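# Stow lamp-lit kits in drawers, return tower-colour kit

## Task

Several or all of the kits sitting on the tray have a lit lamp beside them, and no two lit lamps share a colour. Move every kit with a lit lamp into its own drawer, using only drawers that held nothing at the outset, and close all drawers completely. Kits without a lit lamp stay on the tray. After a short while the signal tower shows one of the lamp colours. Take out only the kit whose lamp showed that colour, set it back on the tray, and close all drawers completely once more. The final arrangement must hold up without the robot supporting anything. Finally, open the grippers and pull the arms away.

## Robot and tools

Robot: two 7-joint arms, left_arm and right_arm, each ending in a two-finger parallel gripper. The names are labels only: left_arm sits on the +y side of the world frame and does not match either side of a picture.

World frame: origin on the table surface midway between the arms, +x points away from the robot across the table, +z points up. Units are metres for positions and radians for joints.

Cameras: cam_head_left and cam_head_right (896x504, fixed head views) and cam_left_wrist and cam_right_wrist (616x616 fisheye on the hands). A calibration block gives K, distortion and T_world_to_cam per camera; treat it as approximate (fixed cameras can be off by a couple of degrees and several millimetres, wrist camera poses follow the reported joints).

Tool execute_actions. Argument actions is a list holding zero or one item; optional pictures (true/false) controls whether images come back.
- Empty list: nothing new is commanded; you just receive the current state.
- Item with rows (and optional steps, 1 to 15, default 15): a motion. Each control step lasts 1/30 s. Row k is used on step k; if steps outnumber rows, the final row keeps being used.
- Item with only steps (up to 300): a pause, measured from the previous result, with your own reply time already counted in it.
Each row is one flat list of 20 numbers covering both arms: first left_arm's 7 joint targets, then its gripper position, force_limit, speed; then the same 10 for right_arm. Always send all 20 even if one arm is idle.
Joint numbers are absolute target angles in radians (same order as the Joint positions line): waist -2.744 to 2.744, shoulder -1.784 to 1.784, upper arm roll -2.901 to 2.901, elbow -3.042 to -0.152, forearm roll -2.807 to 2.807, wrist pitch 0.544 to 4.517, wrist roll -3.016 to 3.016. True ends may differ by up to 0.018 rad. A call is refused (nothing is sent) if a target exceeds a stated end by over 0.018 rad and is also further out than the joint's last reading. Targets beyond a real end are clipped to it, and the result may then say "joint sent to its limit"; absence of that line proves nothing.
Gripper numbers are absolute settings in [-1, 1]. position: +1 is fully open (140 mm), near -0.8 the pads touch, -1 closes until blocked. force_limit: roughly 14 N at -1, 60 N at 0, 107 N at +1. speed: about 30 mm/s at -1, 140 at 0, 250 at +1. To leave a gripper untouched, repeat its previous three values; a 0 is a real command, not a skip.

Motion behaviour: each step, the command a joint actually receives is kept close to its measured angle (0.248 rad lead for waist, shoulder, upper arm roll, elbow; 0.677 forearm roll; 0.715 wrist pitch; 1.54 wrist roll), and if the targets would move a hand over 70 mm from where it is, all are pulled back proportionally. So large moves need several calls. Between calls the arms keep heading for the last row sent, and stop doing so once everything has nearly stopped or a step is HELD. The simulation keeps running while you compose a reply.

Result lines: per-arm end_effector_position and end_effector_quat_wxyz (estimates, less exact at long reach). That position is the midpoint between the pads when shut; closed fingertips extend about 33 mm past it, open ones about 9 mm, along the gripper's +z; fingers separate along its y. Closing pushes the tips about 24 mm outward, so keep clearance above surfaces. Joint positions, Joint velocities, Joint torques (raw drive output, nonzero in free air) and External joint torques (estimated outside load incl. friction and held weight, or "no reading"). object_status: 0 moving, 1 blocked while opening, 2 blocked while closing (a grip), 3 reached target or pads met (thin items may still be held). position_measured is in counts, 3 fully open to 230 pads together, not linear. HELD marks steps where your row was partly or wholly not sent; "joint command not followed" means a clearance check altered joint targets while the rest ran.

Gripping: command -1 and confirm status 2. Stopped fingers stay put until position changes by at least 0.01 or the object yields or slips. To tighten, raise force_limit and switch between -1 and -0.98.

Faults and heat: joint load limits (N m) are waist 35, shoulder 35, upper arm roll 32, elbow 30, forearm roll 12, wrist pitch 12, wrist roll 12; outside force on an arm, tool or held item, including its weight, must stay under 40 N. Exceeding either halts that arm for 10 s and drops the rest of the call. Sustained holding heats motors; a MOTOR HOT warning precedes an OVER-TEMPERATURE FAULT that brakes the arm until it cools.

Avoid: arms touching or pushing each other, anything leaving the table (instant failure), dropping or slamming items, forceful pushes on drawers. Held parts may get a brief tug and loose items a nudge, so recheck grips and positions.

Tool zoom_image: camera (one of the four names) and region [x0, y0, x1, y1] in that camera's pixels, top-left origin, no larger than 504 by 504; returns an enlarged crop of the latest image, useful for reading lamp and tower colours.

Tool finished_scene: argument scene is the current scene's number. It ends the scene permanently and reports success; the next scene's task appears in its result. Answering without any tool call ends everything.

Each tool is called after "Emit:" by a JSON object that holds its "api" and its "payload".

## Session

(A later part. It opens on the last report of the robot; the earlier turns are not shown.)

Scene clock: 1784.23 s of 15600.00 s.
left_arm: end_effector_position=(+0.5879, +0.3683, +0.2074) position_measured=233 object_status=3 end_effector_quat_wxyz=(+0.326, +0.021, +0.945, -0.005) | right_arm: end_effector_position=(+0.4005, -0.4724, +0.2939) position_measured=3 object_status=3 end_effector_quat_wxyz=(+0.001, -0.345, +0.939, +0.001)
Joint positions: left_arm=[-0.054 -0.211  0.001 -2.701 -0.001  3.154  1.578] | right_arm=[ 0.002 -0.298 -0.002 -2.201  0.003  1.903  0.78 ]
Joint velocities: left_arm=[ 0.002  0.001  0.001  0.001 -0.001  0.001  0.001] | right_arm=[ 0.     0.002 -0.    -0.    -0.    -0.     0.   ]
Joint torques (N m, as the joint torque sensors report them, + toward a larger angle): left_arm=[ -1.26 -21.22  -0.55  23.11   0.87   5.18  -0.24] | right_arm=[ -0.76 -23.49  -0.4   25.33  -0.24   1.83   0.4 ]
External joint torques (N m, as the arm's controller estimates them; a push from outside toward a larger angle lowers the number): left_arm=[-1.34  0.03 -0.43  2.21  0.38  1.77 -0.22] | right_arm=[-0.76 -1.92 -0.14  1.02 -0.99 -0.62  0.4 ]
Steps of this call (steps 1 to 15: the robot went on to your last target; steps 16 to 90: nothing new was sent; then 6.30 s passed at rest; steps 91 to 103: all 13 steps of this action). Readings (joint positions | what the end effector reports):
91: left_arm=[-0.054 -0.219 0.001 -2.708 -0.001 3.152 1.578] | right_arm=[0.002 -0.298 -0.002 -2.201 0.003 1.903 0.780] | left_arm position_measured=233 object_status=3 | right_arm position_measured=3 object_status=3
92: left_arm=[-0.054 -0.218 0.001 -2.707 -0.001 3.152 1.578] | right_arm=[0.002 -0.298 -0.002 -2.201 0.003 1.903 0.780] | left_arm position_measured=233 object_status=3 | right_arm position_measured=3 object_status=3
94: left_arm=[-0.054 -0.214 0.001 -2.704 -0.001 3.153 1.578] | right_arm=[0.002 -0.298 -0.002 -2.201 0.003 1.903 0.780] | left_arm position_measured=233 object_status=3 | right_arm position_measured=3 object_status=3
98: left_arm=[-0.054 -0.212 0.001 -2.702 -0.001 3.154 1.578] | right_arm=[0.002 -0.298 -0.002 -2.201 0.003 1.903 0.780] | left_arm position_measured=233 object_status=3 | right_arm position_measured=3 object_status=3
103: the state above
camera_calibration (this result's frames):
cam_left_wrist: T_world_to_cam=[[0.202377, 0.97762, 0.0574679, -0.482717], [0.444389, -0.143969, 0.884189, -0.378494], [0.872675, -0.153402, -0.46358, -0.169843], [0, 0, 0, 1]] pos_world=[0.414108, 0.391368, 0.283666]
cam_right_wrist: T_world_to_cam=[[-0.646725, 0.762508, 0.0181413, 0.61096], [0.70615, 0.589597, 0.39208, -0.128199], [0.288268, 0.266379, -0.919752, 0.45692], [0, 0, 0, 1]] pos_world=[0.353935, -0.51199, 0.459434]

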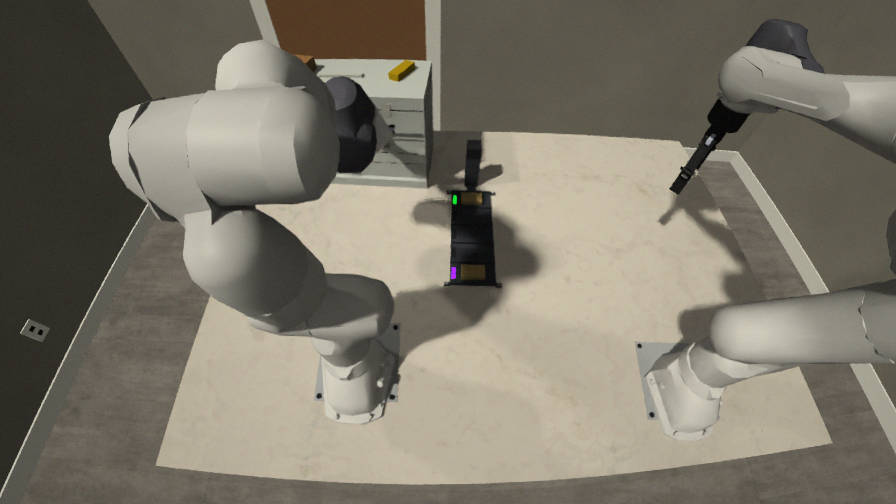

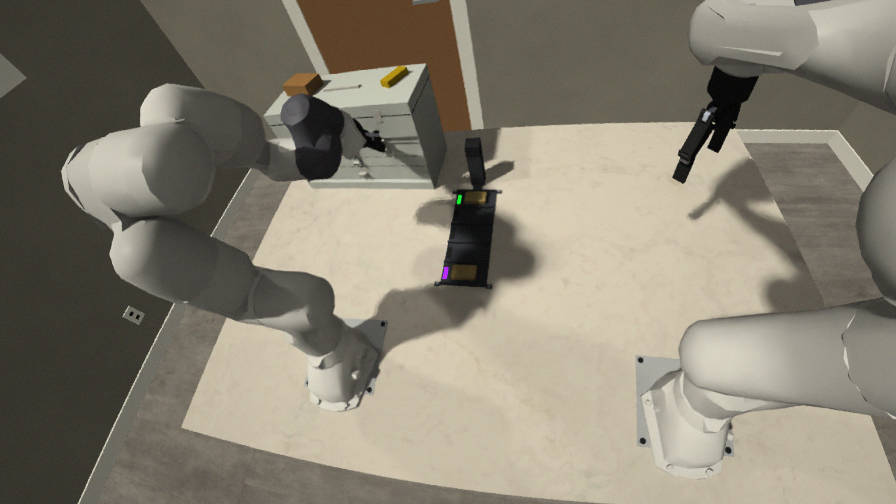

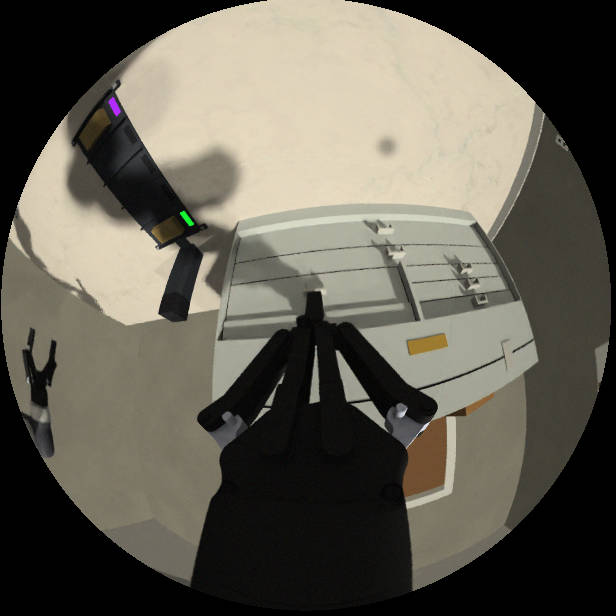

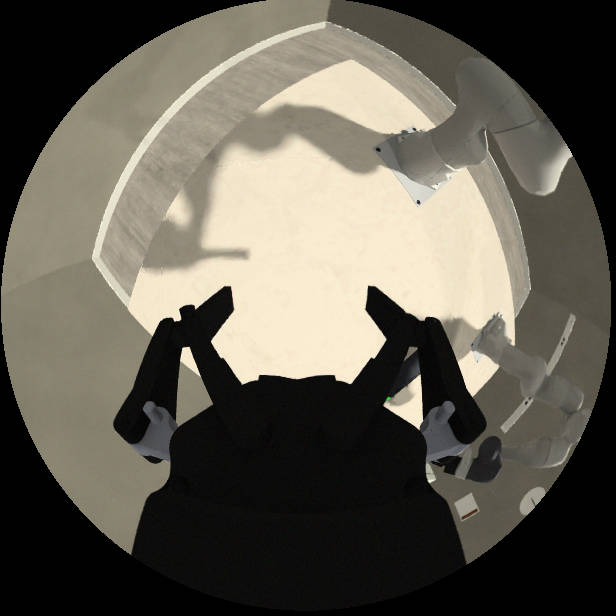

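Emit:
{"api": "execute_actions", "payload": {"actions": [{"rows":[[-0.054,-0.225,0,-2.712,0,3.155,1.571,-1,0,-0.5,0.0,-0.3,0,-2.2,0,1.9,0.785,1,0,0],[-0.054,-0.25,0,-2.736,0,3.155,1.571,-1,0,-0.5,0.0,-0.3,0,-2.2,0,1.9,0.785,1,0,0],[-0.054,-0.28,0,-2.765,0,3.153,1.571,-1,0,-0.5,0.0,-0.3,0,-2.2,0,1.9,0.785,1,0,0],[-0.054,-0.316,0,-2.80,0,3.15,1.571,-1,0,-0.5,0.0,-0.3,0,-2.2,0,1.9,0.785,1,0,0],[-0.045,-0.355,0,-2.8356,0,3.147,1.571,-1,0,-0.5,0.0,-0.3,0,-2.2,0,1.9,0.785,1,0,0],[-0.03,-0.3966,0,-2.8712,0,3.14,1.571,-1,0,-0.5,0.0,-0.3,0,-2.2,0,1.9,0.785,1,0,0],[-0.01,-0.44,0,-2.9067,0,3.135,1.571,-1,0,-0.5,0.0,-0.3,0,-2.2,0,1.9,0.785,1,0,0],[0.01,-0.4846,0,-2.9422,0,3.13,1.571,-1,0,-0.5,0.0,-0.3,0,-2.2,0,1.9,0.785,1,0,0],[0.03,-0.4846,0,-2.9422,0,3.13,1.571,-1,0,-0.5,0.0,-0.3,0,-2.2,0,1.9,0.785,1,0,0],[0.03,-0.4846,0,-2.9422,0,3.13,1.571,-1,0,-0.5,0.0,-0.3,0,-2.2,0,1.9,0.785,1,0,0],[0.03,-0.455,0,-2.944,0,3.19,1.571,-1,0,-0.5,0.0,-0.3,0,-2.2,0,1.9,0.785,1,0,0],[0.03,-0.425,0,-2.9455,0,3.25,1.571,-1,0,-0.5,0.0,-0.3,0,-2.2,0,1.9,0.785,1,0,0],[0.03,-0.395,0,-2.947,0,3.30,1.571,-1,0,-0.5,0.0,-0.3,0,-2.2,0,1.9,0.785,1,0,0],[0.03,-0.365,0,-2.9485,0,3.36,1.571,-1,0,-0.5,0.0,-0.3,0,-2.2,0,1.9,0.785,1,0,0],[0.03,-0.335,0,-2.95,0,3.415,1.571,-1,0,-0.5,0.0,-0.3,0,-2.2,0,1.9,0.785,1,0,0]],"steps":15}], "pictures": false}}

Emit:
{"api": "execute_actions", "payload": {"actions": [{"rows":[[0.03,-0.305,0,-2.9515,0,3.47,1.571,-1,0,-0.5,0.0,-0.3,0,-2.2,0,1.9,0.785,1,0,0],[0.03,-0.275,0,-2.953,0,3.53,1.571,-1,0,-0.5,0.0,-0.3,0,-2.2,0,1.9,0.785,1,0,0],[0.03,-0.245,0,-2.9545,0,3.585,1.571,-1,0,-0.5,0.0,-0.3,0,-2.2,0,1.9,0.785,1,0,0],[0.03,-0.215,0,-2.956,0,3.64,1.571,-1,0,-0.5,0.0,-0.3,0,-2.2,0,1.9,0.785,1,0,0],[0.03,-0.185,0,-2.9575,0,3.70,1.571,-1,0,-0.5,0.0,-0.3,0,-2.2,0,1.9,0.785,1,0,0],[0.03,-0.155,0,-2.959,0,3.755,1.571,-1,0,-0.5,0.0,-0.3,0,-2.2,0,1.9,0.785,1,0,0],[0.03,-0.125,0,-2.9605,0,3.81,1.571,-1,0,-0.5,0.0,-0.3,0,-2.2,0,1.9,0.785,1,0,0],[0.03,-0.095,0,-2.962,0,3.87,1.571,-1,0,-0.5,0.0,-0.3,0,-2.2,0,1.9,0.785,1,0,0],[0.03,-0.065,0,-2.9635,0,3.925,1.571,-1,0,-0.5,0.0,-0.3,0,-2.2,0,1.9,0.785,1,0,0],[0.03,-0.035,0,-2.965,0,3.98,1.571,-1,0,-0.5,0.0,-0.3,0,-2.2,0,1.9,0.785,1,0,0],[0.03,-0.005,0,-2.9665,0,4.04,1.571,-1,0,-0.5,0.0,-0.3,0,-2.2,0,1.9,0.785,1,0,0],[0.03,0.025,0,-2.968,0,4.095,1.571,-1,0,-0.5,0.0,-0.3,0,-2.2,0,1.9,0.785,1,0,0],[0.03,0.055,0,-2.9695,0,4.15,1.571,-1,0,-0.5,0.0,-0.3,0,-2.2,0,1.9,0.785,1,0,0],[0.03,0.085,0,-2.971,0,4.21,1.571,-1,0,-0.5,0.0,-0.3,0,-2.2,0,1.9,0.785,1,0,0],[0.03,0.1082,0,-2.9724,0,4.257,1.571,-1,0,-0.5,0.0,-0.3,0,-2.2,0,1.9,0.785,1,0,0]],"steps":15}], "pictures": false}}

Emit:
{"api": "execute_actions", "payload": {"actions": [{"steps":30}]}}

Scene clock: 1838.87 s of 15600.00 s.
left_arm: end_effector_position=(+0.5219, +0.4112, +0.1993) position_measured=233 object_status=3 end_effector_quat_wxyz=(+0.346, -0.016, +0.938, +0.008) | right_arm: end_effector_position=(+0.4005, -0.4724, +0.2939) position_measured=3 object_status=3 end_effector_quat_wxyz=(+0.001, -0.345, +0.939, +0.001)
Joint positions: left_arm=[ 0.025 -0.392  0.001 -2.94  -0.     3.254  1.578] | right_arm=[ 0.002 -0.298 -0.002 -2.201  0.003  1.903  0.78 ]
Joint velocities: left_arm=[ 0.026  0.743  0.    -0.099 -0.001  0.947 -0.   ] | right_arm=[ 0.     0.001 -0.001 -0.    -0.    -0.    -0.001]
Joint torques (N m, as the joint torque sensors report them, + toward a larger angle): left_arm=[ -0.16 -15.65   0.21  18.28   0.78   4.31  -0.25] | right_arm=[ -1.09 -23.65  -0.08  24.71  -0.26   1.77   0.38]
External joint torques (N m, as the arm's controller estimates them; a push from outside toward a larger angle lowers the number): left_arm=[ 0.03  2.04  0.84 -1.72  0.25  0.91 -0.24] | right_arm=[-1.1  -2.04  0.16  0.41 -1.01 -0.67  0.38]
Steps of this call (steps 1 to 15: the robot went on to your last target; steps 16 to 90: nothing new was sent; then 51.13 s passed at rest; steps 91 to 105: all 15 steps of this action). Readings (joint positions | what the end effector reports):
91: left_arm=[-0.054 -0.213 0.001 -2.704 -0.001 3.154 1.578] | right_arm=[0.002 -0.298 -0.002 -2.201 0.003 1.903 0.780] | left_arm position_measured=233 object_status=3 | right_arm position_measured=3 object_status=3
92: left_arm=[-0.054 -0.222 0.001 -2.712 -0.001 3.154 1.578] | right_arm=[0.002 -0.298 -0.002 -2.201 0.003 1.903 0.780] | left_arm position_measured=233 object_status=3 | right_arm position_measured=3 object_status=3
94: left_arm=[-0.054 -0.260 0.001 -2.749 -0.001 3.154 1.578] | right_arm=[0.002 -0.298 -0.002 -2.201 0.003 1.903 0.780] | left_arm position_measured=233 object_status=3 | right_arm position_measured=3 object_status=3
98: left_arm=[-0.025 -0.398 -0.001 -2.870 -0.000 3.147 1.578] | right_arm=[0.002 -0.298 -0.002 -2.201 0.003 1.903 0.780] | left_arm position_measured=233 object_status=3 | right_arm position_measured=3 object_status=3
105: the state above

Scene clock: 1839.37 s of 15600.00 s.
left_arm: end_effector_position=(+0.5513, +0.4134, +0.1713) position_measured=233 object_status=3 end_effector_quat_wxyz=(+0.473, -0.016, +0.881, +0.012) | right_arm: end_effector_position=(+0.4005, -0.4724, +0.2939) position_measured=3 object_status=3 end_effector_quat_wxyz=(+0.001, -0.345, +0.939, +0.001)
Joint positions: left_arm=[ 0.027  0.049  0.001 -2.967 -0.     4.002  1.578] | right_arm=[ 0.002 -0.298 -0.002 -2.201  0.003  1.903  0.78 ]
Joint velocities: left_arm=[-0.001  0.804  0.001 -0.058 -0.001  1.502  0.001] | right_arm=[ 0.    -0.001  0.    -0.001 -0.001 -0.001  0.002]
Joint torques (N m, as the joint torque sensors report them, + toward a larger angle): left_arm=[  1.52 -25.11  -0.21  11.37   0.38   4.67  -0.24] | right_arm=[ -0.85 -23.72  -0.51  25.24  -0.29   1.73   0.39]
External joint torques (N m, as the arm's controller estimates them; a push from outside toward a larger angle lowers the number): left_arm=[ 1.49  1.91 -0.29 -1.33  0.31  1.13 -0.22] | right_arm=[-0.89 -1.95 -0.31  0.86 -1.05 -0.73  0.39]
Steps of this call (steps 1 to 15: all 15 steps of this action). Readings (joint positions | what the end effector reports):
1: left_arm=[0.026 -0.365 0.001 -2.943 -0.000 3.291 1.578] | right_arm=[0.002 -0.298 -0.002 -2.201 0.003 1.903 0.780] | left_arm position_measured=233 object_status=3 | right_arm position_measured=3 object_status=3
2: left_arm=[0.026 -0.337 0.001 -2.946 -0.000 3.332 1.578] | right_arm=[0.002 -0.298 -0.002 -2.201 0.003 1.903 0.780] | left_arm position_measured=233 object_status=3 | right_arm position_measured=3 object_status=3
4: left_arm=[0.027 -0.278 0.001 -2.950 -0.000 3.422 1.578] | right_arm=[0.002 -0.298 -0.002 -2.201 0.003 1.903 0.780] | left_arm position_measured=233 object_status=3 | right_arm position_measured=3 object_status=3
8: left_arm=[0.027 -0.159 0.001 -2.957 -0.000 3.623 1.578] | right_arm=[0.002 -0.298 -0.002 -2.201 0.003 1.903 0.780] | left_arm position_measured=233 object_status=3 | right_arm position_measured=3 object_status=3
15: the state above

Scene clock: 1840.37 s of 15600.00 s.
left_arm: end_effector_position=(+0.5591, +0.4138, +0.2183) position_measured=233 object_status=3 end_effector_quat_wxyz=(+0.553, -0.015, +0.833, +0.014) | right_arm: end_effector_position=(+0.4005, -0.4724, +0.2939) position_measured=3 object_status=3 end_effector_quat_wxyz=(+0.001, -0.345, +0.939, +0.001)
Joint positions: left_arm=[ 0.027  0.106  0.001 -2.973 -0.     4.252  1.578] | right_arm=[ 0.002 -0.298 -0.002 -2.201  0.003  1.903  0.78 ]
Joint velocities: left_arm=[-0.     0.001  0.001  0.     0.001  0.003  0.001] | right_arm=[-0.     0.    -0.001  0.001  0.001 -0.    -0.   ]
Joint torques (N m, as the joint torque sensors report them, + toward a larger angle): left_arm=[  0.98 -19.76   0.09  10.46   0.33   3.92  -0.23] | right_arm=[ -1.08 -23.87  -0.42  24.91  -0.24   1.79   0.4 ]
External joint torques (N m, as the arm's controller estimates them; a push from outside toward a larger angle lowers the number): left_arm=[ 0.95  2.04 -0.04  0.04  0.29  0.73 -0.21] | right_arm=[-1.06 -2.18 -0.15  0.5  -0.99 -0.67  0.4 ]
Steps of this call (steps 1 to 30: the robot went on to your last target). Readings (joint positions | what the end effector reports):
1: left_arm=[0.027 0.071 0.001 -2.970 -0.000 4.047 1.578] | right_arm=[0.002 -0.298 -0.002 -2.201 0.003 1.903 0.780] | left_arm position_measured=233 object_status=3 | right_arm position_measured=3 object_status=3
2: left_arm=[0.027 0.086 0.001 -2.972 -0.000 4.083 1.578] | right_arm=[0.002 -0.298 -0.002 -2.201 0.003 1.903 0.780] | left_arm position_measured=233 object_status=3 | right_arm position_measured=3 object_status=3
4: left_arm=[0.027 0.100 0.001 -2.973 -0.000 4.138 1.578] | right_arm=[0.002 -0.298 -0.002 -2.201 0.003 1.903 0.780] | left_arm position_measured=233 object_status=3 | right_arm position_measured=3 object_status=3
8: left_arm=[0.027 0.105 0.001 -2.973 -0.000 4.201 1.578] | right_arm=[0.002 -0.298 -0.002 -2.201 0.003 1.903 0.780] | left_arm position_measured=233 object_status=3 | right_arm position_measured=3 object_status=3
30: the state above
camera_calibration (this result's frames):
cam_left_wrist: T_world_to_cam=[[0.0739637, 0.988603, 0.13112, -0.470828], [-0.0332985, -0.128959, 0.991091, -0.131259], [0.996705, -0.0776708, 0.0233808, -0.339648], [0, 0, 0, 1]] pos_world=[0.368983, 0.422154, 0.199766]
cam_right_wrist: T_world_to_cam=[[-0.646725, 0.762508, 0.0181413, 0.61096], [0.70615, 0.589597, 0.39208, -0.128199], [0.288268, 0.266379, -0.919752, 0.45692], [0, 0, 0, 1]] pos_world=[0.353935, -0.51199, 0.459434]

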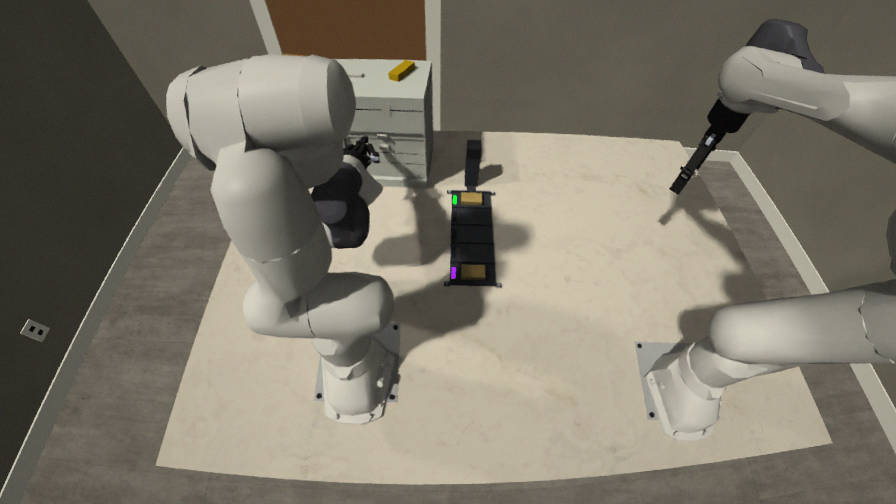

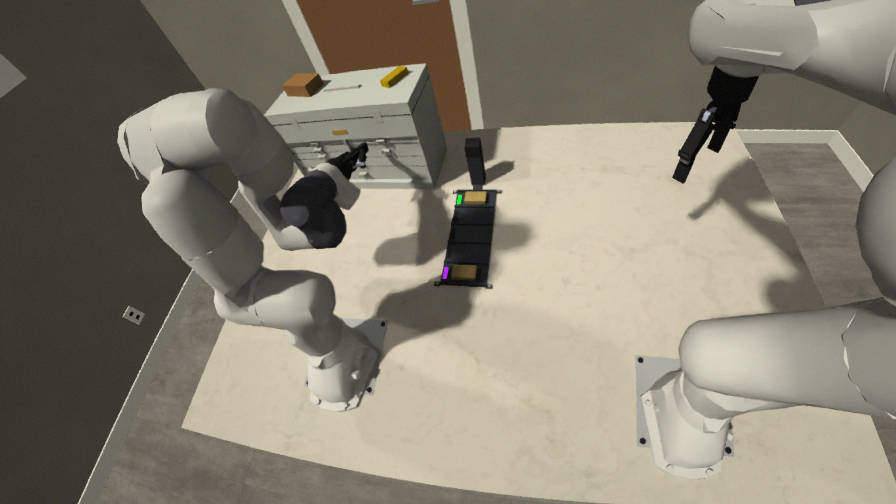

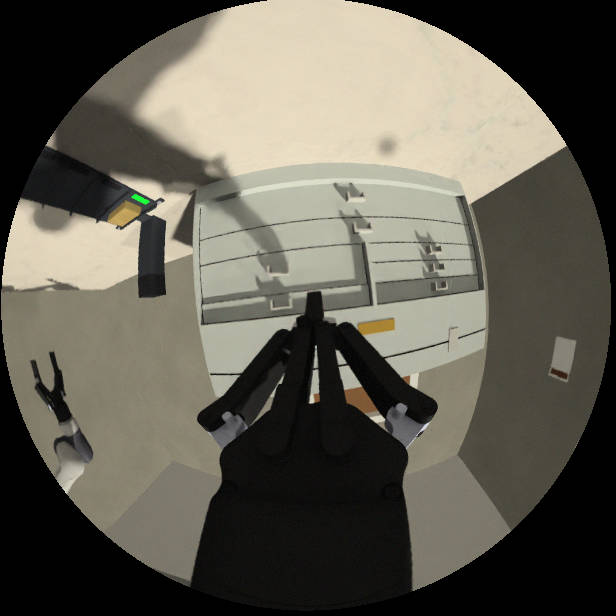

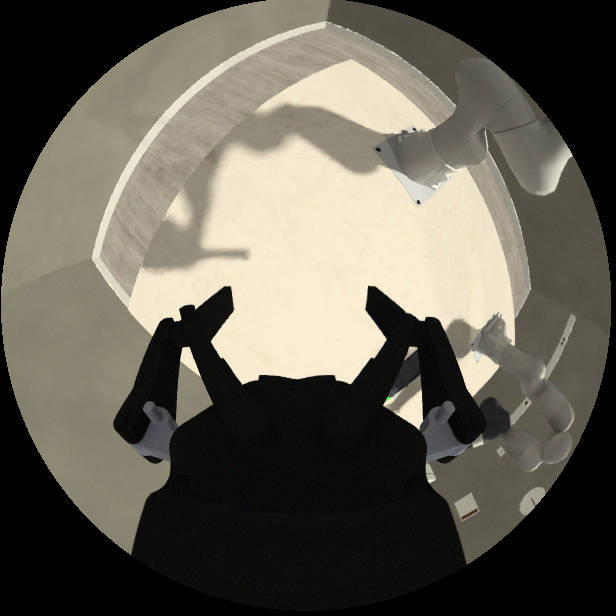

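Emit:
{"api": "zoom_image", "payload": {"camera": "cam_left_wrist", "region": [250, 250, 390, 340]}}

Region (250, 250, 390, 340) of cam_left_wrist's 616x616 image, scaled by 3.600, with more detail than that image has; it fills the top 324 rows of this view, and the rest is white.

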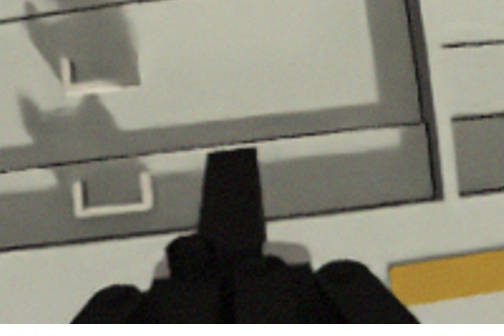

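Emit:
{"api": "execute_actions", "payload": {"actions": [{"rows":[[0.03,0.116,0,-2.9665,0,4.25,1.571,-1,0,-0.5,0.0,-0.3,0,-2.2,0,1.9,0.785,1,0,0],[0.03,0.1188,0,-2.9607,0,4.247,1.571,-1,0,-0.5,0.0,-0.3,0,-2.2,0,1.9,0.785,1,0,0],[0.03,0.1216,0,-2.9548,0,4.244,1.571,-1,0,-0.5,0.0,-0.3,0,-2.2,0,1.9,0.785,1,0,0],[0.03,0.1245,0,-2.949,0,4.241,1.571,-1,0,-0.5,0.0,-0.3,0,-2.2,0,1.9,0.785,1,0,0],[0.03,0.1273,0,-2.9431,0,4.238,1.571,-1,0,-0.5,0.0,-0.3,0,-2.2,0,1.9,0.785,1,0,0],[0.03,0.1301,0,-2.9372,0,4.235,1.571,-1,0,-0.5,0.0,-0.3,0,-2.2,0,1.9,0.785,1,0,0],[0.03,0.1329,0,-2.9314,0,4.232,1.571,-1,0,-0.5,0.0,-0.3,0,-2.2,0,1.9,0.785,1,0,0],[0.03,0.1357,0,-2.9255,0,4.229,1.571,-1,0,-0.5,0.0,-0.3,0,-2.2,0,1.9,0.785,1,0,0]],"steps":15}], "pictures": false}}

Scene clock: 1862.10 s of 15600.00 s.
left_arm: end_effector_position=(+0.5742, +0.4144, +0.2175) position_measured=233 object_status=3 end_effector_quat_wxyz=(+0.554, -0.015, +0.832, +0.014) | right_arm: end_effector_position=(+0.4005, -0.4724, +0.2939) position_measured=3 object_status=3 end_effector_quat_wxyz=(+0.001, -0.345, +0.939, +0.001)
Joint positions: left_arm=[ 0.027  0.133  0.001 -2.927 -0.     4.236  1.578] | right_arm=[ 0.002 -0.298 -0.002 -2.201  0.003  1.903  0.78 ]
Joint velocities: left_arm=[-0.     0.003  0.     0.005 -0.001 -0.016  0.   ] | right_arm=[-0.    -0.    -0.001  0.001 -0.     0.    -0.002]
Joint torques (N m, as the joint torque sensors report them, + toward a larger angle): left_arm=[  1.01 -21.4   -0.45  10.18   0.4    2.5   -0.16] | right_arm=[ -0.74 -24.27  -0.36  24.99  -0.19   1.8    0.38]
External joint torques (N m, as the arm's controller estimates them; a push from outside toward a larger angle lowers the number): left_arm=[ 1.02  1.69 -0.56 -0.52  0.34 -0.7  -0.14] | right_arm=[-0.71 -2.66 -0.07  0.66 -0.94 -0.65  0.38]
Steps of this call (steps 1 to 15: the robot went on to your last target; steps 16 to 90: nothing new was sent; then 18.23 s passed at rest; steps 91 to 105: all 15 steps of this action). Readings (joint positions | what the end effector reports):
91: left_arm=[0.027 0.108 0.001 -2.972 -0.000 4.253 1.578] | right_arm=[0.002 -0.298 -0.002 -2.201 0.003 1.903 0.780] | left_arm position_measured=233 object_status=3 | right_arm position_measured=3 object_status=3
92: left_arm=[0.027 0.111 0.001 -2.969 -0.000 4.253 1.578] | right_arm=[0.002 -0.298 -0.002 -2.201 0.003 1.903 0.780] | left_arm position_measured=233 object_status=3 | right_arm position_measured=3 object_status=3
94: left_arm=[0.027 0.117 0.001 -2.961 -0.000 4.251 1.578] | right_arm=[0.002 -0.298 -0.002 -2.201 0.003 1.903 0.780] | left_arm position_measured=233 object_status=3 | right_arm position_measured=3 object_status=3
98: left_arm=[0.027 0.128 0.001 -2.939 -0.000 4.243 1.578] | right_arm=[0.002 -0.298 -0.002 -2.201 0.003 1.903 0.780] | left_arm position_measured=233 object_status=3 | right_arm position_measured=3 object_status=3
105: the state above

Emit:
{"api": "execute_actions", "payload": {"actions": [{"rows":[[0.03,0.1372,0,-2.9225,0,4.224,1.571,-1,0,-0.5,0.0,-0.3,0,-2.2,0,1.9,0.785,1,0,0],[0.03,0.1386,0,-2.9196,0,4.222,1.571,-1,0,-0.5,0.0,-0.3,0,-2.2,0,1.9,0.785,1,0,0],[0.03,0.14,0,-2.9167,0,4.22,1.571,-1,0,-0.5,0.0,-0.3,0,-2.2,0,1.9,0.785,1,0,0],[0.03,0.1414,0,-2.9137,0,4.219,1.571,-1,0,-0.5,0.0,-0.3,0,-2.2,0,1.9,0.785,1,0,0],[0.03,0.1428,0,-2.9108,0,4.218,1.571,-1,0,-0.5,0.0,-0.3,0,-2.2,0,1.9,0.785,1,0,0]],"steps":13}], "pictures": false}}

Scene clock: 1874.83 s of 15600.00 s.
left_arm: end_effector_position=(+0.5791, +0.4147, +0.2159) position_measured=233 object_status=3 end_effector_quat_wxyz=(+0.552, -0.015, +0.834, +0.014) | right_arm: end_effector_position=(+0.4005, -0.4724, +0.2939) position_measured=3 object_status=3 end_effector_quat_wxyz=(+0.001, -0.345, +0.939, +0.001)
Joint positions: left_arm=[ 0.027  0.141  0.001 -2.912 -0.     4.223  1.578] | right_arm=[ 0.002 -0.298 -0.002 -2.201  0.003  1.903  0.78 ]
Joint velocities: left_arm=[ 0.     0.001 -0.     0.001  0.    -0.007  0.001] | right_arm=[ 0.001 -0.001 -0.     0.001  0.     0.    -0.   ]
Joint torques (N m, as the joint torque sensors report them, + toward a larger angle): left_arm=[  0.82 -22.53   0.02  11.16   0.32   2.61  -0.23] | right_arm=[ -0.76 -23.87  -0.5   24.89  -0.3    1.76   0.35]
External joint torques (N m, as the arm's controller estimates them; a push from outside toward a larger angle lowers the number): left_arm=[ 0.84  0.91 -0.1   0.22  0.24 -0.59 -0.21] | right_arm=[-0.79 -2.16 -0.28  0.5  -1.06 -0.7   0.35]
Steps of this call (steps 1 to 15: the robot went on to your last target; steps 16 to 90: nothing new was sent; then 9.30 s passed at rest; steps 91 to 103: all 13 steps of this action). Readings (joint positions | what the end effector reports):
91: left_arm=[0.027 0.134 0.001 -2.926 -0.000 4.232 1.578] | right_arm=[0.002 -0.298 -0.002 -2.201 0.003 1.903 0.780] | left_arm position_measured=233 object_status=3 | right_arm position_measured=3 object_status=3
92: left_arm=[0.027 0.135 0.001 -2.925 -0.000 4.231 1.578] | right_arm=[0.002 -0.298 -0.002 -2.201 0.003 1.903 0.780] | left_arm position_measured=233 object_status=3 | right_arm position_measured=3 object_status=3
94: left_arm=[0.027 0.137 0.001 -2.921 -0.000 4.229 1.578] | right_arm=[0.002 -0.298 -0.002 -2.201 0.003 1.903 0.780] | left_arm position_measured=233 object_status=3 | right_arm position_measured=3 object_status=3
98: left_arm=[0.027 0.140 0.001 -2.914 -0.000 4.225 1.578] | right_arm=[0.002 -0.298 -0.002 -2.201 0.003 1.903 0.780] | left_arm position_measured=233 object_status=3 | right_arm position_measured=3 object_status=3
103: the state above

Emit:
{"api": "execute_actions", "payload": {"actions": [{"rows":[[0.03,0.1443,0,-2.9078,0,4.216,1.571,-1,0,-0.5,0.0,-0.3,0,-2.2,0,1.9,0.785,1,0,0],[0.03,0.1457,0,-2.9049,0,4.2145,1.571,-1,0,-0.5,0.0,-0.3,0,-2.2,0,1.9,0.785,1,0,0],[0.03,0.1472,0,-2.9019,0,4.213,1.571,-1,0,-0.5,0.0,-0.3,0,-2.2,0,1.9,0.785,1,0,0],[0.03,0.1486,0,-2.899,0,4.2115,1.571,-1,0,-0.5,0.0,-0.3,0,-2.2,0,1.9,0.785,1,0,0],[0.03,0.15,0,-2.896,0,4.21,1.571,-1,0,-0.5,0.0,-0.3,0,-2.2,0,1.9,0.785,1,0,0]],"steps":13}], "pictures": false}}

Scene clock: 1883.17 s of 15600.00 s.
left_arm: end_effector_position=(+0.5841, +0.4149, +0.2157) position_measured=233 object_status=3 end_effector_quat_wxyz=(+0.552, -0.015, +0.834, +0.014) | right_arm: end_effector_position=(+0.4005, -0.4724, +0.2939) position_measured=3 object_status=3 end_effector_quat_wxyz=(+0.001, -0.345, +0.939, +0.001)
Joint positions: left_arm=[ 0.027  0.148  0.001 -2.898 -0.     4.215  1.578] | right_arm=[ 0.002 -0.298 -0.002 -2.201  0.003  1.903  0.78 ]
Joint velocities: left_arm=[-0.     0.002  0.001  0.    -0.    -0.006  0.001] | right_arm=[-0.002  0.001 -0.     0.001 -0.001  0.     0.001]
Joint torques (N m, as the joint torque sensors report them, + toward a larger angle): left_arm=[  1.26 -22.62   0.15  11.56   0.36   2.68  -0.23] | right_arm=[ -1.1  -23.67  -0.44  24.85  -0.2    1.78   0.36]
External joint torques (N m, as the arm's controller estimates them; a push from outside toward a larger angle lowers the number): left_arm=[ 1.18  1.19 -0.07  0.55  0.3  -0.52 -0.21] | right_arm=[-1.07 -1.98 -0.15  0.45 -0.96 -0.68  0.36]
Steps of this call (steps 1 to 15: the robot went on to your last target; steps 16 to 90: nothing new was sent; then 4.90 s passed at rest; steps 91 to 103: all 13 steps of this action). Readings (joint positions | what the end effector reports):
91: left_arm=[0.027 0.141 0.001 -2.912 -0.000 4.222 1.578] | right_arm=[0.002 -0.298 -0.002 -2.201 0.003 1.903 0.780] | left_arm position_measured=233 object_status=3 | right_arm position_measured=3 object_status=3
92: left_arm=[0.027 0.142 0.001 -2.910 -0.000 4.221 1.578] | right_arm=[0.002 -0.298 -0.002 -2.201 0.003 1.903 0.780] | left_arm position_measured=233 object_status=3 | right_arm position_measured=3 object_status=3
94: left_arm=[0.027 0.144 0.001 -2.906 -0.000 4.220 1.578] | right_arm=[0.002 -0.298 -0.002 -2.201 0.003 1.903 0.780] | left_arm position_measured=233 object_status=3 | right_arm position_measured=3 object_status=3
98: left_arm=[0.027 0.147 0.001 -2.899 -0.000 4.217 1.578] | right_arm=[0.002 -0.298 -0.002 -2.201 0.003 1.903 0.780] | left_arm position_measured=233 object_status=3 | right_arm position_measured=3 object_status=3
103: the state above

Emit:
{"api": "execute_actions", "payload": {"actions": [{"rows":[[0.03,0.1515,0,-2.893,0,4.2085,1.571,-1,0,-0.5,0.0,-0.3,0,-2.2,0,1.9,0.785,1,0,0],[0.03,0.153,0,-2.89,0,4.207,1.571,-1,0,-0.5,0.0,-0.3,0,-2.2,0,1.9,0.785,1,0,0],[0.03,0.1544,0,-2.887,0,4.2055,1.571,-1,0,-0.5,0.0,-0.3,0,-2.2,0,1.9,0.785,1,0,0],[0.03,0.1559,0,-2.884,0,4.204,1.571,-1,0,-0.5,0.0,-0.3,0,-2.2,0,1.9,0.785,1,0,0]],"steps":13}]}}

Emit:
{"api": "zoom_image", "payload": {"camera": "cam_left_wrist", "region": [200, 230, 480, 340]}}

Scene clock: 1895.50 s of 15600.00 s.
left_arm: end_effector_position=(+0.5877, +0.4150, +0.2155) position_measured=233 object_status=3 end_effector_quat_wxyz=(+0.552, -0.015, +0.834, +0.014) | right_arm: end_effector_position=(+0.4005, -0.4724, +0.2939) position_measured=3 object_status=3 end_effector_quat_wxyz=(+0.001, -0.345, +0.939, +0.001)
Joint positions: left_arm=[ 0.027  0.153  0.001 -2.887 -0.     4.21   1.578] | right_arm=[ 0.002 -0.298 -0.002 -2.201  0.003  1.903  0.78 ]
Joint velocities: left_arm=[ 0.     0.     0.     0.    -0.001 -0.001 -0.   ] | right_arm=[-0.     0.001 -0.001 -0.     0.    -0.001 -0.001]
Joint torques (N m, as the joint torque sensors report them, + toward a larger angle): left_arm=[  0.5  -23.2    0.37  11.8    0.35   2.44  -0.28] | right_arm=[ -0.91 -23.85  -0.81  25.05  -0.2    1.79   0.37]
External joint torques (N m, as the arm's controller estimates them; a push from outside toward a larger angle lowers the number): left_arm=[ 0.47  0.94  0.2   0.61  0.27 -0.75 -0.25] | right_arm=[-0.92 -2.33 -0.57  0.78 -0.95 -0.65  0.37]
Steps of this call (steps 1 to 15: the robot went on to your last target; steps 16 to 90: nothing new was sent; then 8.90 s passed at rest; steps 91 to 103: all 13 steps of this action). Readings (joint positions | what the end effector reports):
91: left_arm=[0.027 0.148 0.001 -2.897 -0.000 4.214 1.578] | right_arm=[0.002 -0.298 -0.002 -2.201 0.003 1.903 0.780] | left_arm position_measured=233 object_status=3 | right_arm position_measured=3 object_status=3
92: left_arm=[0.027 0.149 0.001 -2.895 -0.000 4.213 1.578] | right_arm=[0.002 -0.298 -0.002 -2.201 0.003 1.903 0.780] | left_arm position_measured=233 object_status=3 | right_arm position_measured=3 object_status=3
94: left_arm=[0.027 0.151 0.001 -2.891 -0.000 4.212 1.578] | right_arm=[0.002 -0.298 -0.002 -2.201 0.003 1.903 0.780] | left_arm position_measured=233 object_status=3 | right_arm position_measured=3 object_status=3
98: left_arm=[0.027 0.153 0.001 -2.887 -0.000 4.210 1.578] | right_arm=[0.002 -0.298 -0.002 -2.201 0.003 1.903 0.780] | left_arm position_measured=233 object_status=3 | right_arm position_measured=3 object_status=3
103: the state above
camera_calibration (this result's frames):
cam_left_wrist: T_world_to_cam=[[0.0743897, 0.988631, 0.13067, -0.473993], [-0.0292726, -0.128812, 0.991237, -0.129848], [0.9968, -0.0775629, 0.0193576, -0.367193], [0, 0, 0, 1]] pos_world=[0.397477, 0.423398, 0.197755]
cam_right_wrist: T_world_to_cam=[[-0.646725, 0.762508, 0.0181413, 0.61096], [0.70615, 0.589597, 0.39208, -0.128199], [0.288268, 0.266379, -0.919752, 0.45692], [0, 0, 0, 1]] pos_world=[0.353935, -0.51199, 0.459434]

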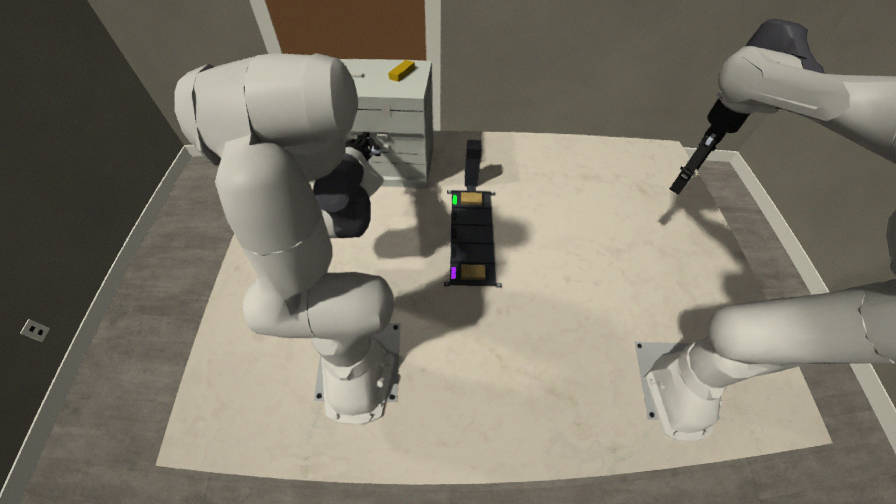

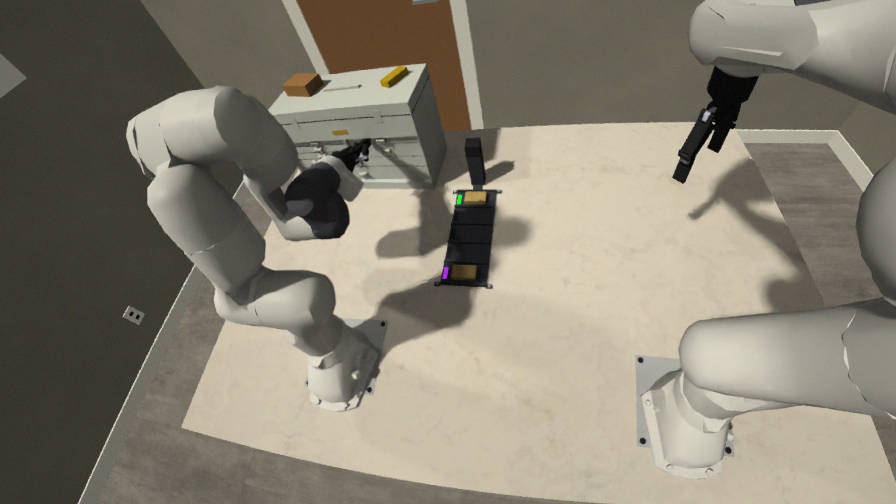

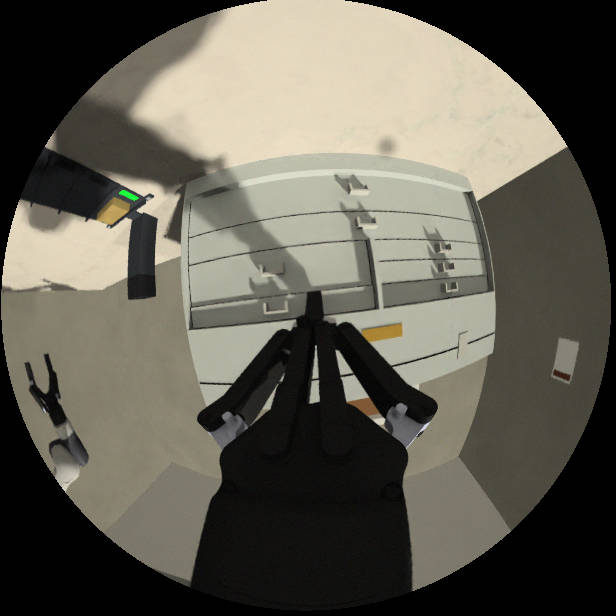

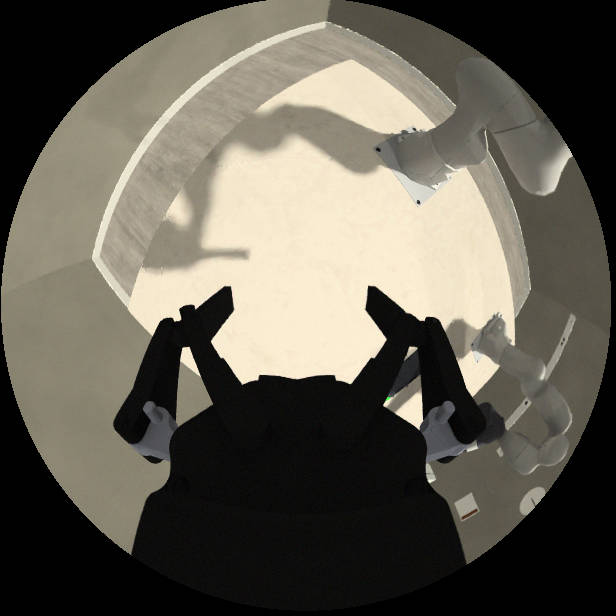

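Region (200, 230, 480, 340) of cam_left_wrist's 616x616 image, scaled by 1.800, with more detail than that image has; it fills the top 198 rows of this view, and the rest is white.

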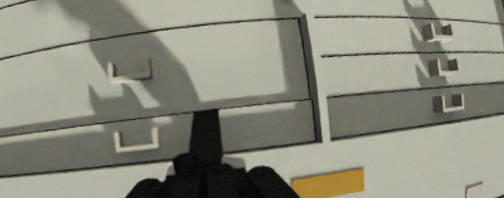

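Nearly; 3 mm more.

Emit:
{"api": "execute_actions", "payload": {"actions": [{"rows":[[0.03,0.1574,0,-2.881,0,4.2025,1.571,-1,0,-0.5,0.0,-0.3,0,-2.2,0,1.9,0.785,1,0,0],[0.03,0.1588,0,-2.878,0,4.201,1.571,-1,0,-0.5,0.0,-0.3,0,-2.2,0,1.9,0.785,1,0,0],[0.03,0.1603,0,-2.875,0,4.1995,1.571,-1,0,-0.5,0.0,-0.3,0,-2.2,0,1.9,0.785,1,0,0]],"steps":13}], "pictures": false}}

Scene clock: 1911.70 s of 15600.00 s.
left_arm: end_effector_position=(+0.5901, +0.4151, +0.2146) position_measured=233 object_status=3 end_effector_quat_wxyz=(+0.551, -0.015, +0.834, +0.014) | right_arm: end_effector_position=(+0.4005, -0.4724, +0.2939) position_measured=3 object_status=3 end_effector_quat_wxyz=(+0.001, -0.345, +0.939, +0.001)
Joint positions: left_arm=[ 0.027  0.158  0.001 -2.879 -0.     4.205  1.578] | right_arm=[ 0.002 -0.298 -0.002 -2.201  0.003  1.903  0.78 ]
Joint velocities: left_arm=[-0.     0.001 -0.     0.     0.    -0.003 -0.002] | right_arm=[-0.001 -0.001  0.001  0.001 -0.    -0.001 -0.001]
Joint torques (N m, as the joint torque sensors report them, + toward a larger angle): left_arm=[  1.06 -22.68  -0.45  14.12   0.3    2.51  -0.26] | right_arm=[ -0.92 -23.74  -0.13  24.91  -0.25   1.8    0.39]
External joint torques (N m, as the arm's controller estimates them; a push from outside toward a larger angle lowers the number): left_arm=[ 1.05  1.58 -0.61  2.97  0.22 -0.67 -0.24] | right_arm=[-0.92 -2.11  0.12  0.6  -1.01 -0.65  0.39]
Steps of this call (steps 1 to 15: the robot went on to your last target; steps 16 to 90: nothing new was sent; then 12.77 s passed at rest; steps 91 to 103: all 13 steps of this action). Readings (joint positions | what the end effector reports):
91: left_arm=[0.027 0.154 0.001 -2.886 -0.000 4.209 1.578] | right_arm=[0.002 -0.298 -0.002 -2.201 0.003 1.903 0.780] | left_arm position_measured=233 object_status=3 | right_arm position_measured=3 object_status=3
92: left_arm=[0.027 0.155 0.001 -2.885 -0.000 4.209 1.578] | right_arm=[0.002 -0.298 -0.002 -2.201 0.003 1.903 0.780] | left_arm position_measured=233 object_status=3 | right_arm position_measured=3 object_status=3
94: left_arm=[0.027 0.157 0.001 -2.882 -0.000 4.207 1.578] | right_arm=[0.002 -0.298 -0.002 -2.201 0.003 1.903 0.780] | left_arm position_measured=233 object_status=3 | right_arm position_measured=3 object_status=3
98: left_arm=[0.027 0.158 0.001 -2.880 -0.000 4.205 1.578] | right_arm=[0.002 -0.298 -0.002 -2.201 0.003 1.903 0.780] | left_arm position_measured=233 object_status=3 | right_arm position_measured=3 object_status=3
103: the state above

Emit:
{"api": "execute_actions", "payload": {"actions": [{"rows":[[0.03,0.1617,0,-2.872,0,4.199,1.571,-1,0,-0.5,0.0,-0.3,0,-2.2,0,1.9,0.785,1,0,0],[0.03,0.163,0,-2.869,0,4.198,1.571,-1,0,-0.5,0.0,-0.3,0,-2.2,0,1.9,0.785,1,0,0]],"steps":12}], "pictures": false}}

Scene clock: 1919.30 s of 15600.00 s.
left_arm: end_effector_position=(+0.5911, +0.4152, +0.2143) position_measured=233 object_status=3 end_effector_quat_wxyz=(+0.551, -0.015, +0.834, +0.014) | right_arm: end_effector_position=(+0.4005, -0.4724, +0.2939) position_measured=3 object_status=3 end_effector_quat_wxyz=(+0.001, -0.345, +0.939, +0.001)
Joint positions: left_arm=[ 0.027  0.161  0.001 -2.876 -0.     4.204  1.578] | right_arm=[ 0.002 -0.298 -0.002 -2.201  0.003  1.903  0.78 ]
Joint velocities: left_arm=[ 0.001 -0.001  0.001  0.    -0.001 -0.    -0.   ] | right_arm=[ 0.001  0.001  0.001  0.001 -0.     0.    -0.001]
Joint torques (N m, as the joint torque sensors report them, + toward a larger angle): left_arm=[  1.33 -22.28   0.    15.17   0.36   2.35  -0.2 ] | right_arm=[ -1.09 -23.69  -0.58  25.17  -0.23   1.76   0.37]
External joint torques (N m, as the arm's controller estimates them; a push from outside toward a larger angle lowers the number): left_arm=[ 1.31  2.15 -0.18  3.93  0.28 -0.84 -0.18] | right_arm=[-1.12 -2.17 -0.37  0.9  -0.99 -0.68  0.37]
Steps of this call (steps 1 to 15: the robot went on to your last target; steps 16 to 90: nothing new was sent; then 4.20 s passed at rest; steps 91 to 102: all 12 steps of this action). Readings (joint positions | what the end effector reports):
91: left_arm=[0.027 0.159 0.001 -2.879 -0.000 4.205 1.578] | right_arm=[0.002 -0.298 -0.002 -2.201 0.003 1.903 0.780] | left_arm position_measured=233 object_status=3 | right_arm position_measured=3 object_status=3
92: left_arm=[0.027 0.159 0.001 -2.877 -0.000 4.204 1.578] | right_arm=[0.002 -0.298 -0.002 -2.201 0.003 1.903 0.780] | left_arm position_measured=233 object_status=3 | right_arm position_measured=3 object_status=3
94: left_arm=[0.027 0.160 0.001 -2.876 -0.000 4.204 1.578] | right_arm=[0.002 -0.298 -0.002 -2.201 0.003 1.903 0.780] | left_arm position_measured=233 object_status=3 | right_arm position_measured=3 object_status=3
98: left_arm=[0.027 0.161 0.001 -2.876 -0.000 4.204 1.578] | right_arm=[0.002 -0.298 -0.002 -2.201 0.003 1.903 0.780] | left_arm position_measured=233 object_status=3 | right_arm position_measured=3 object_status=3
102: the state above


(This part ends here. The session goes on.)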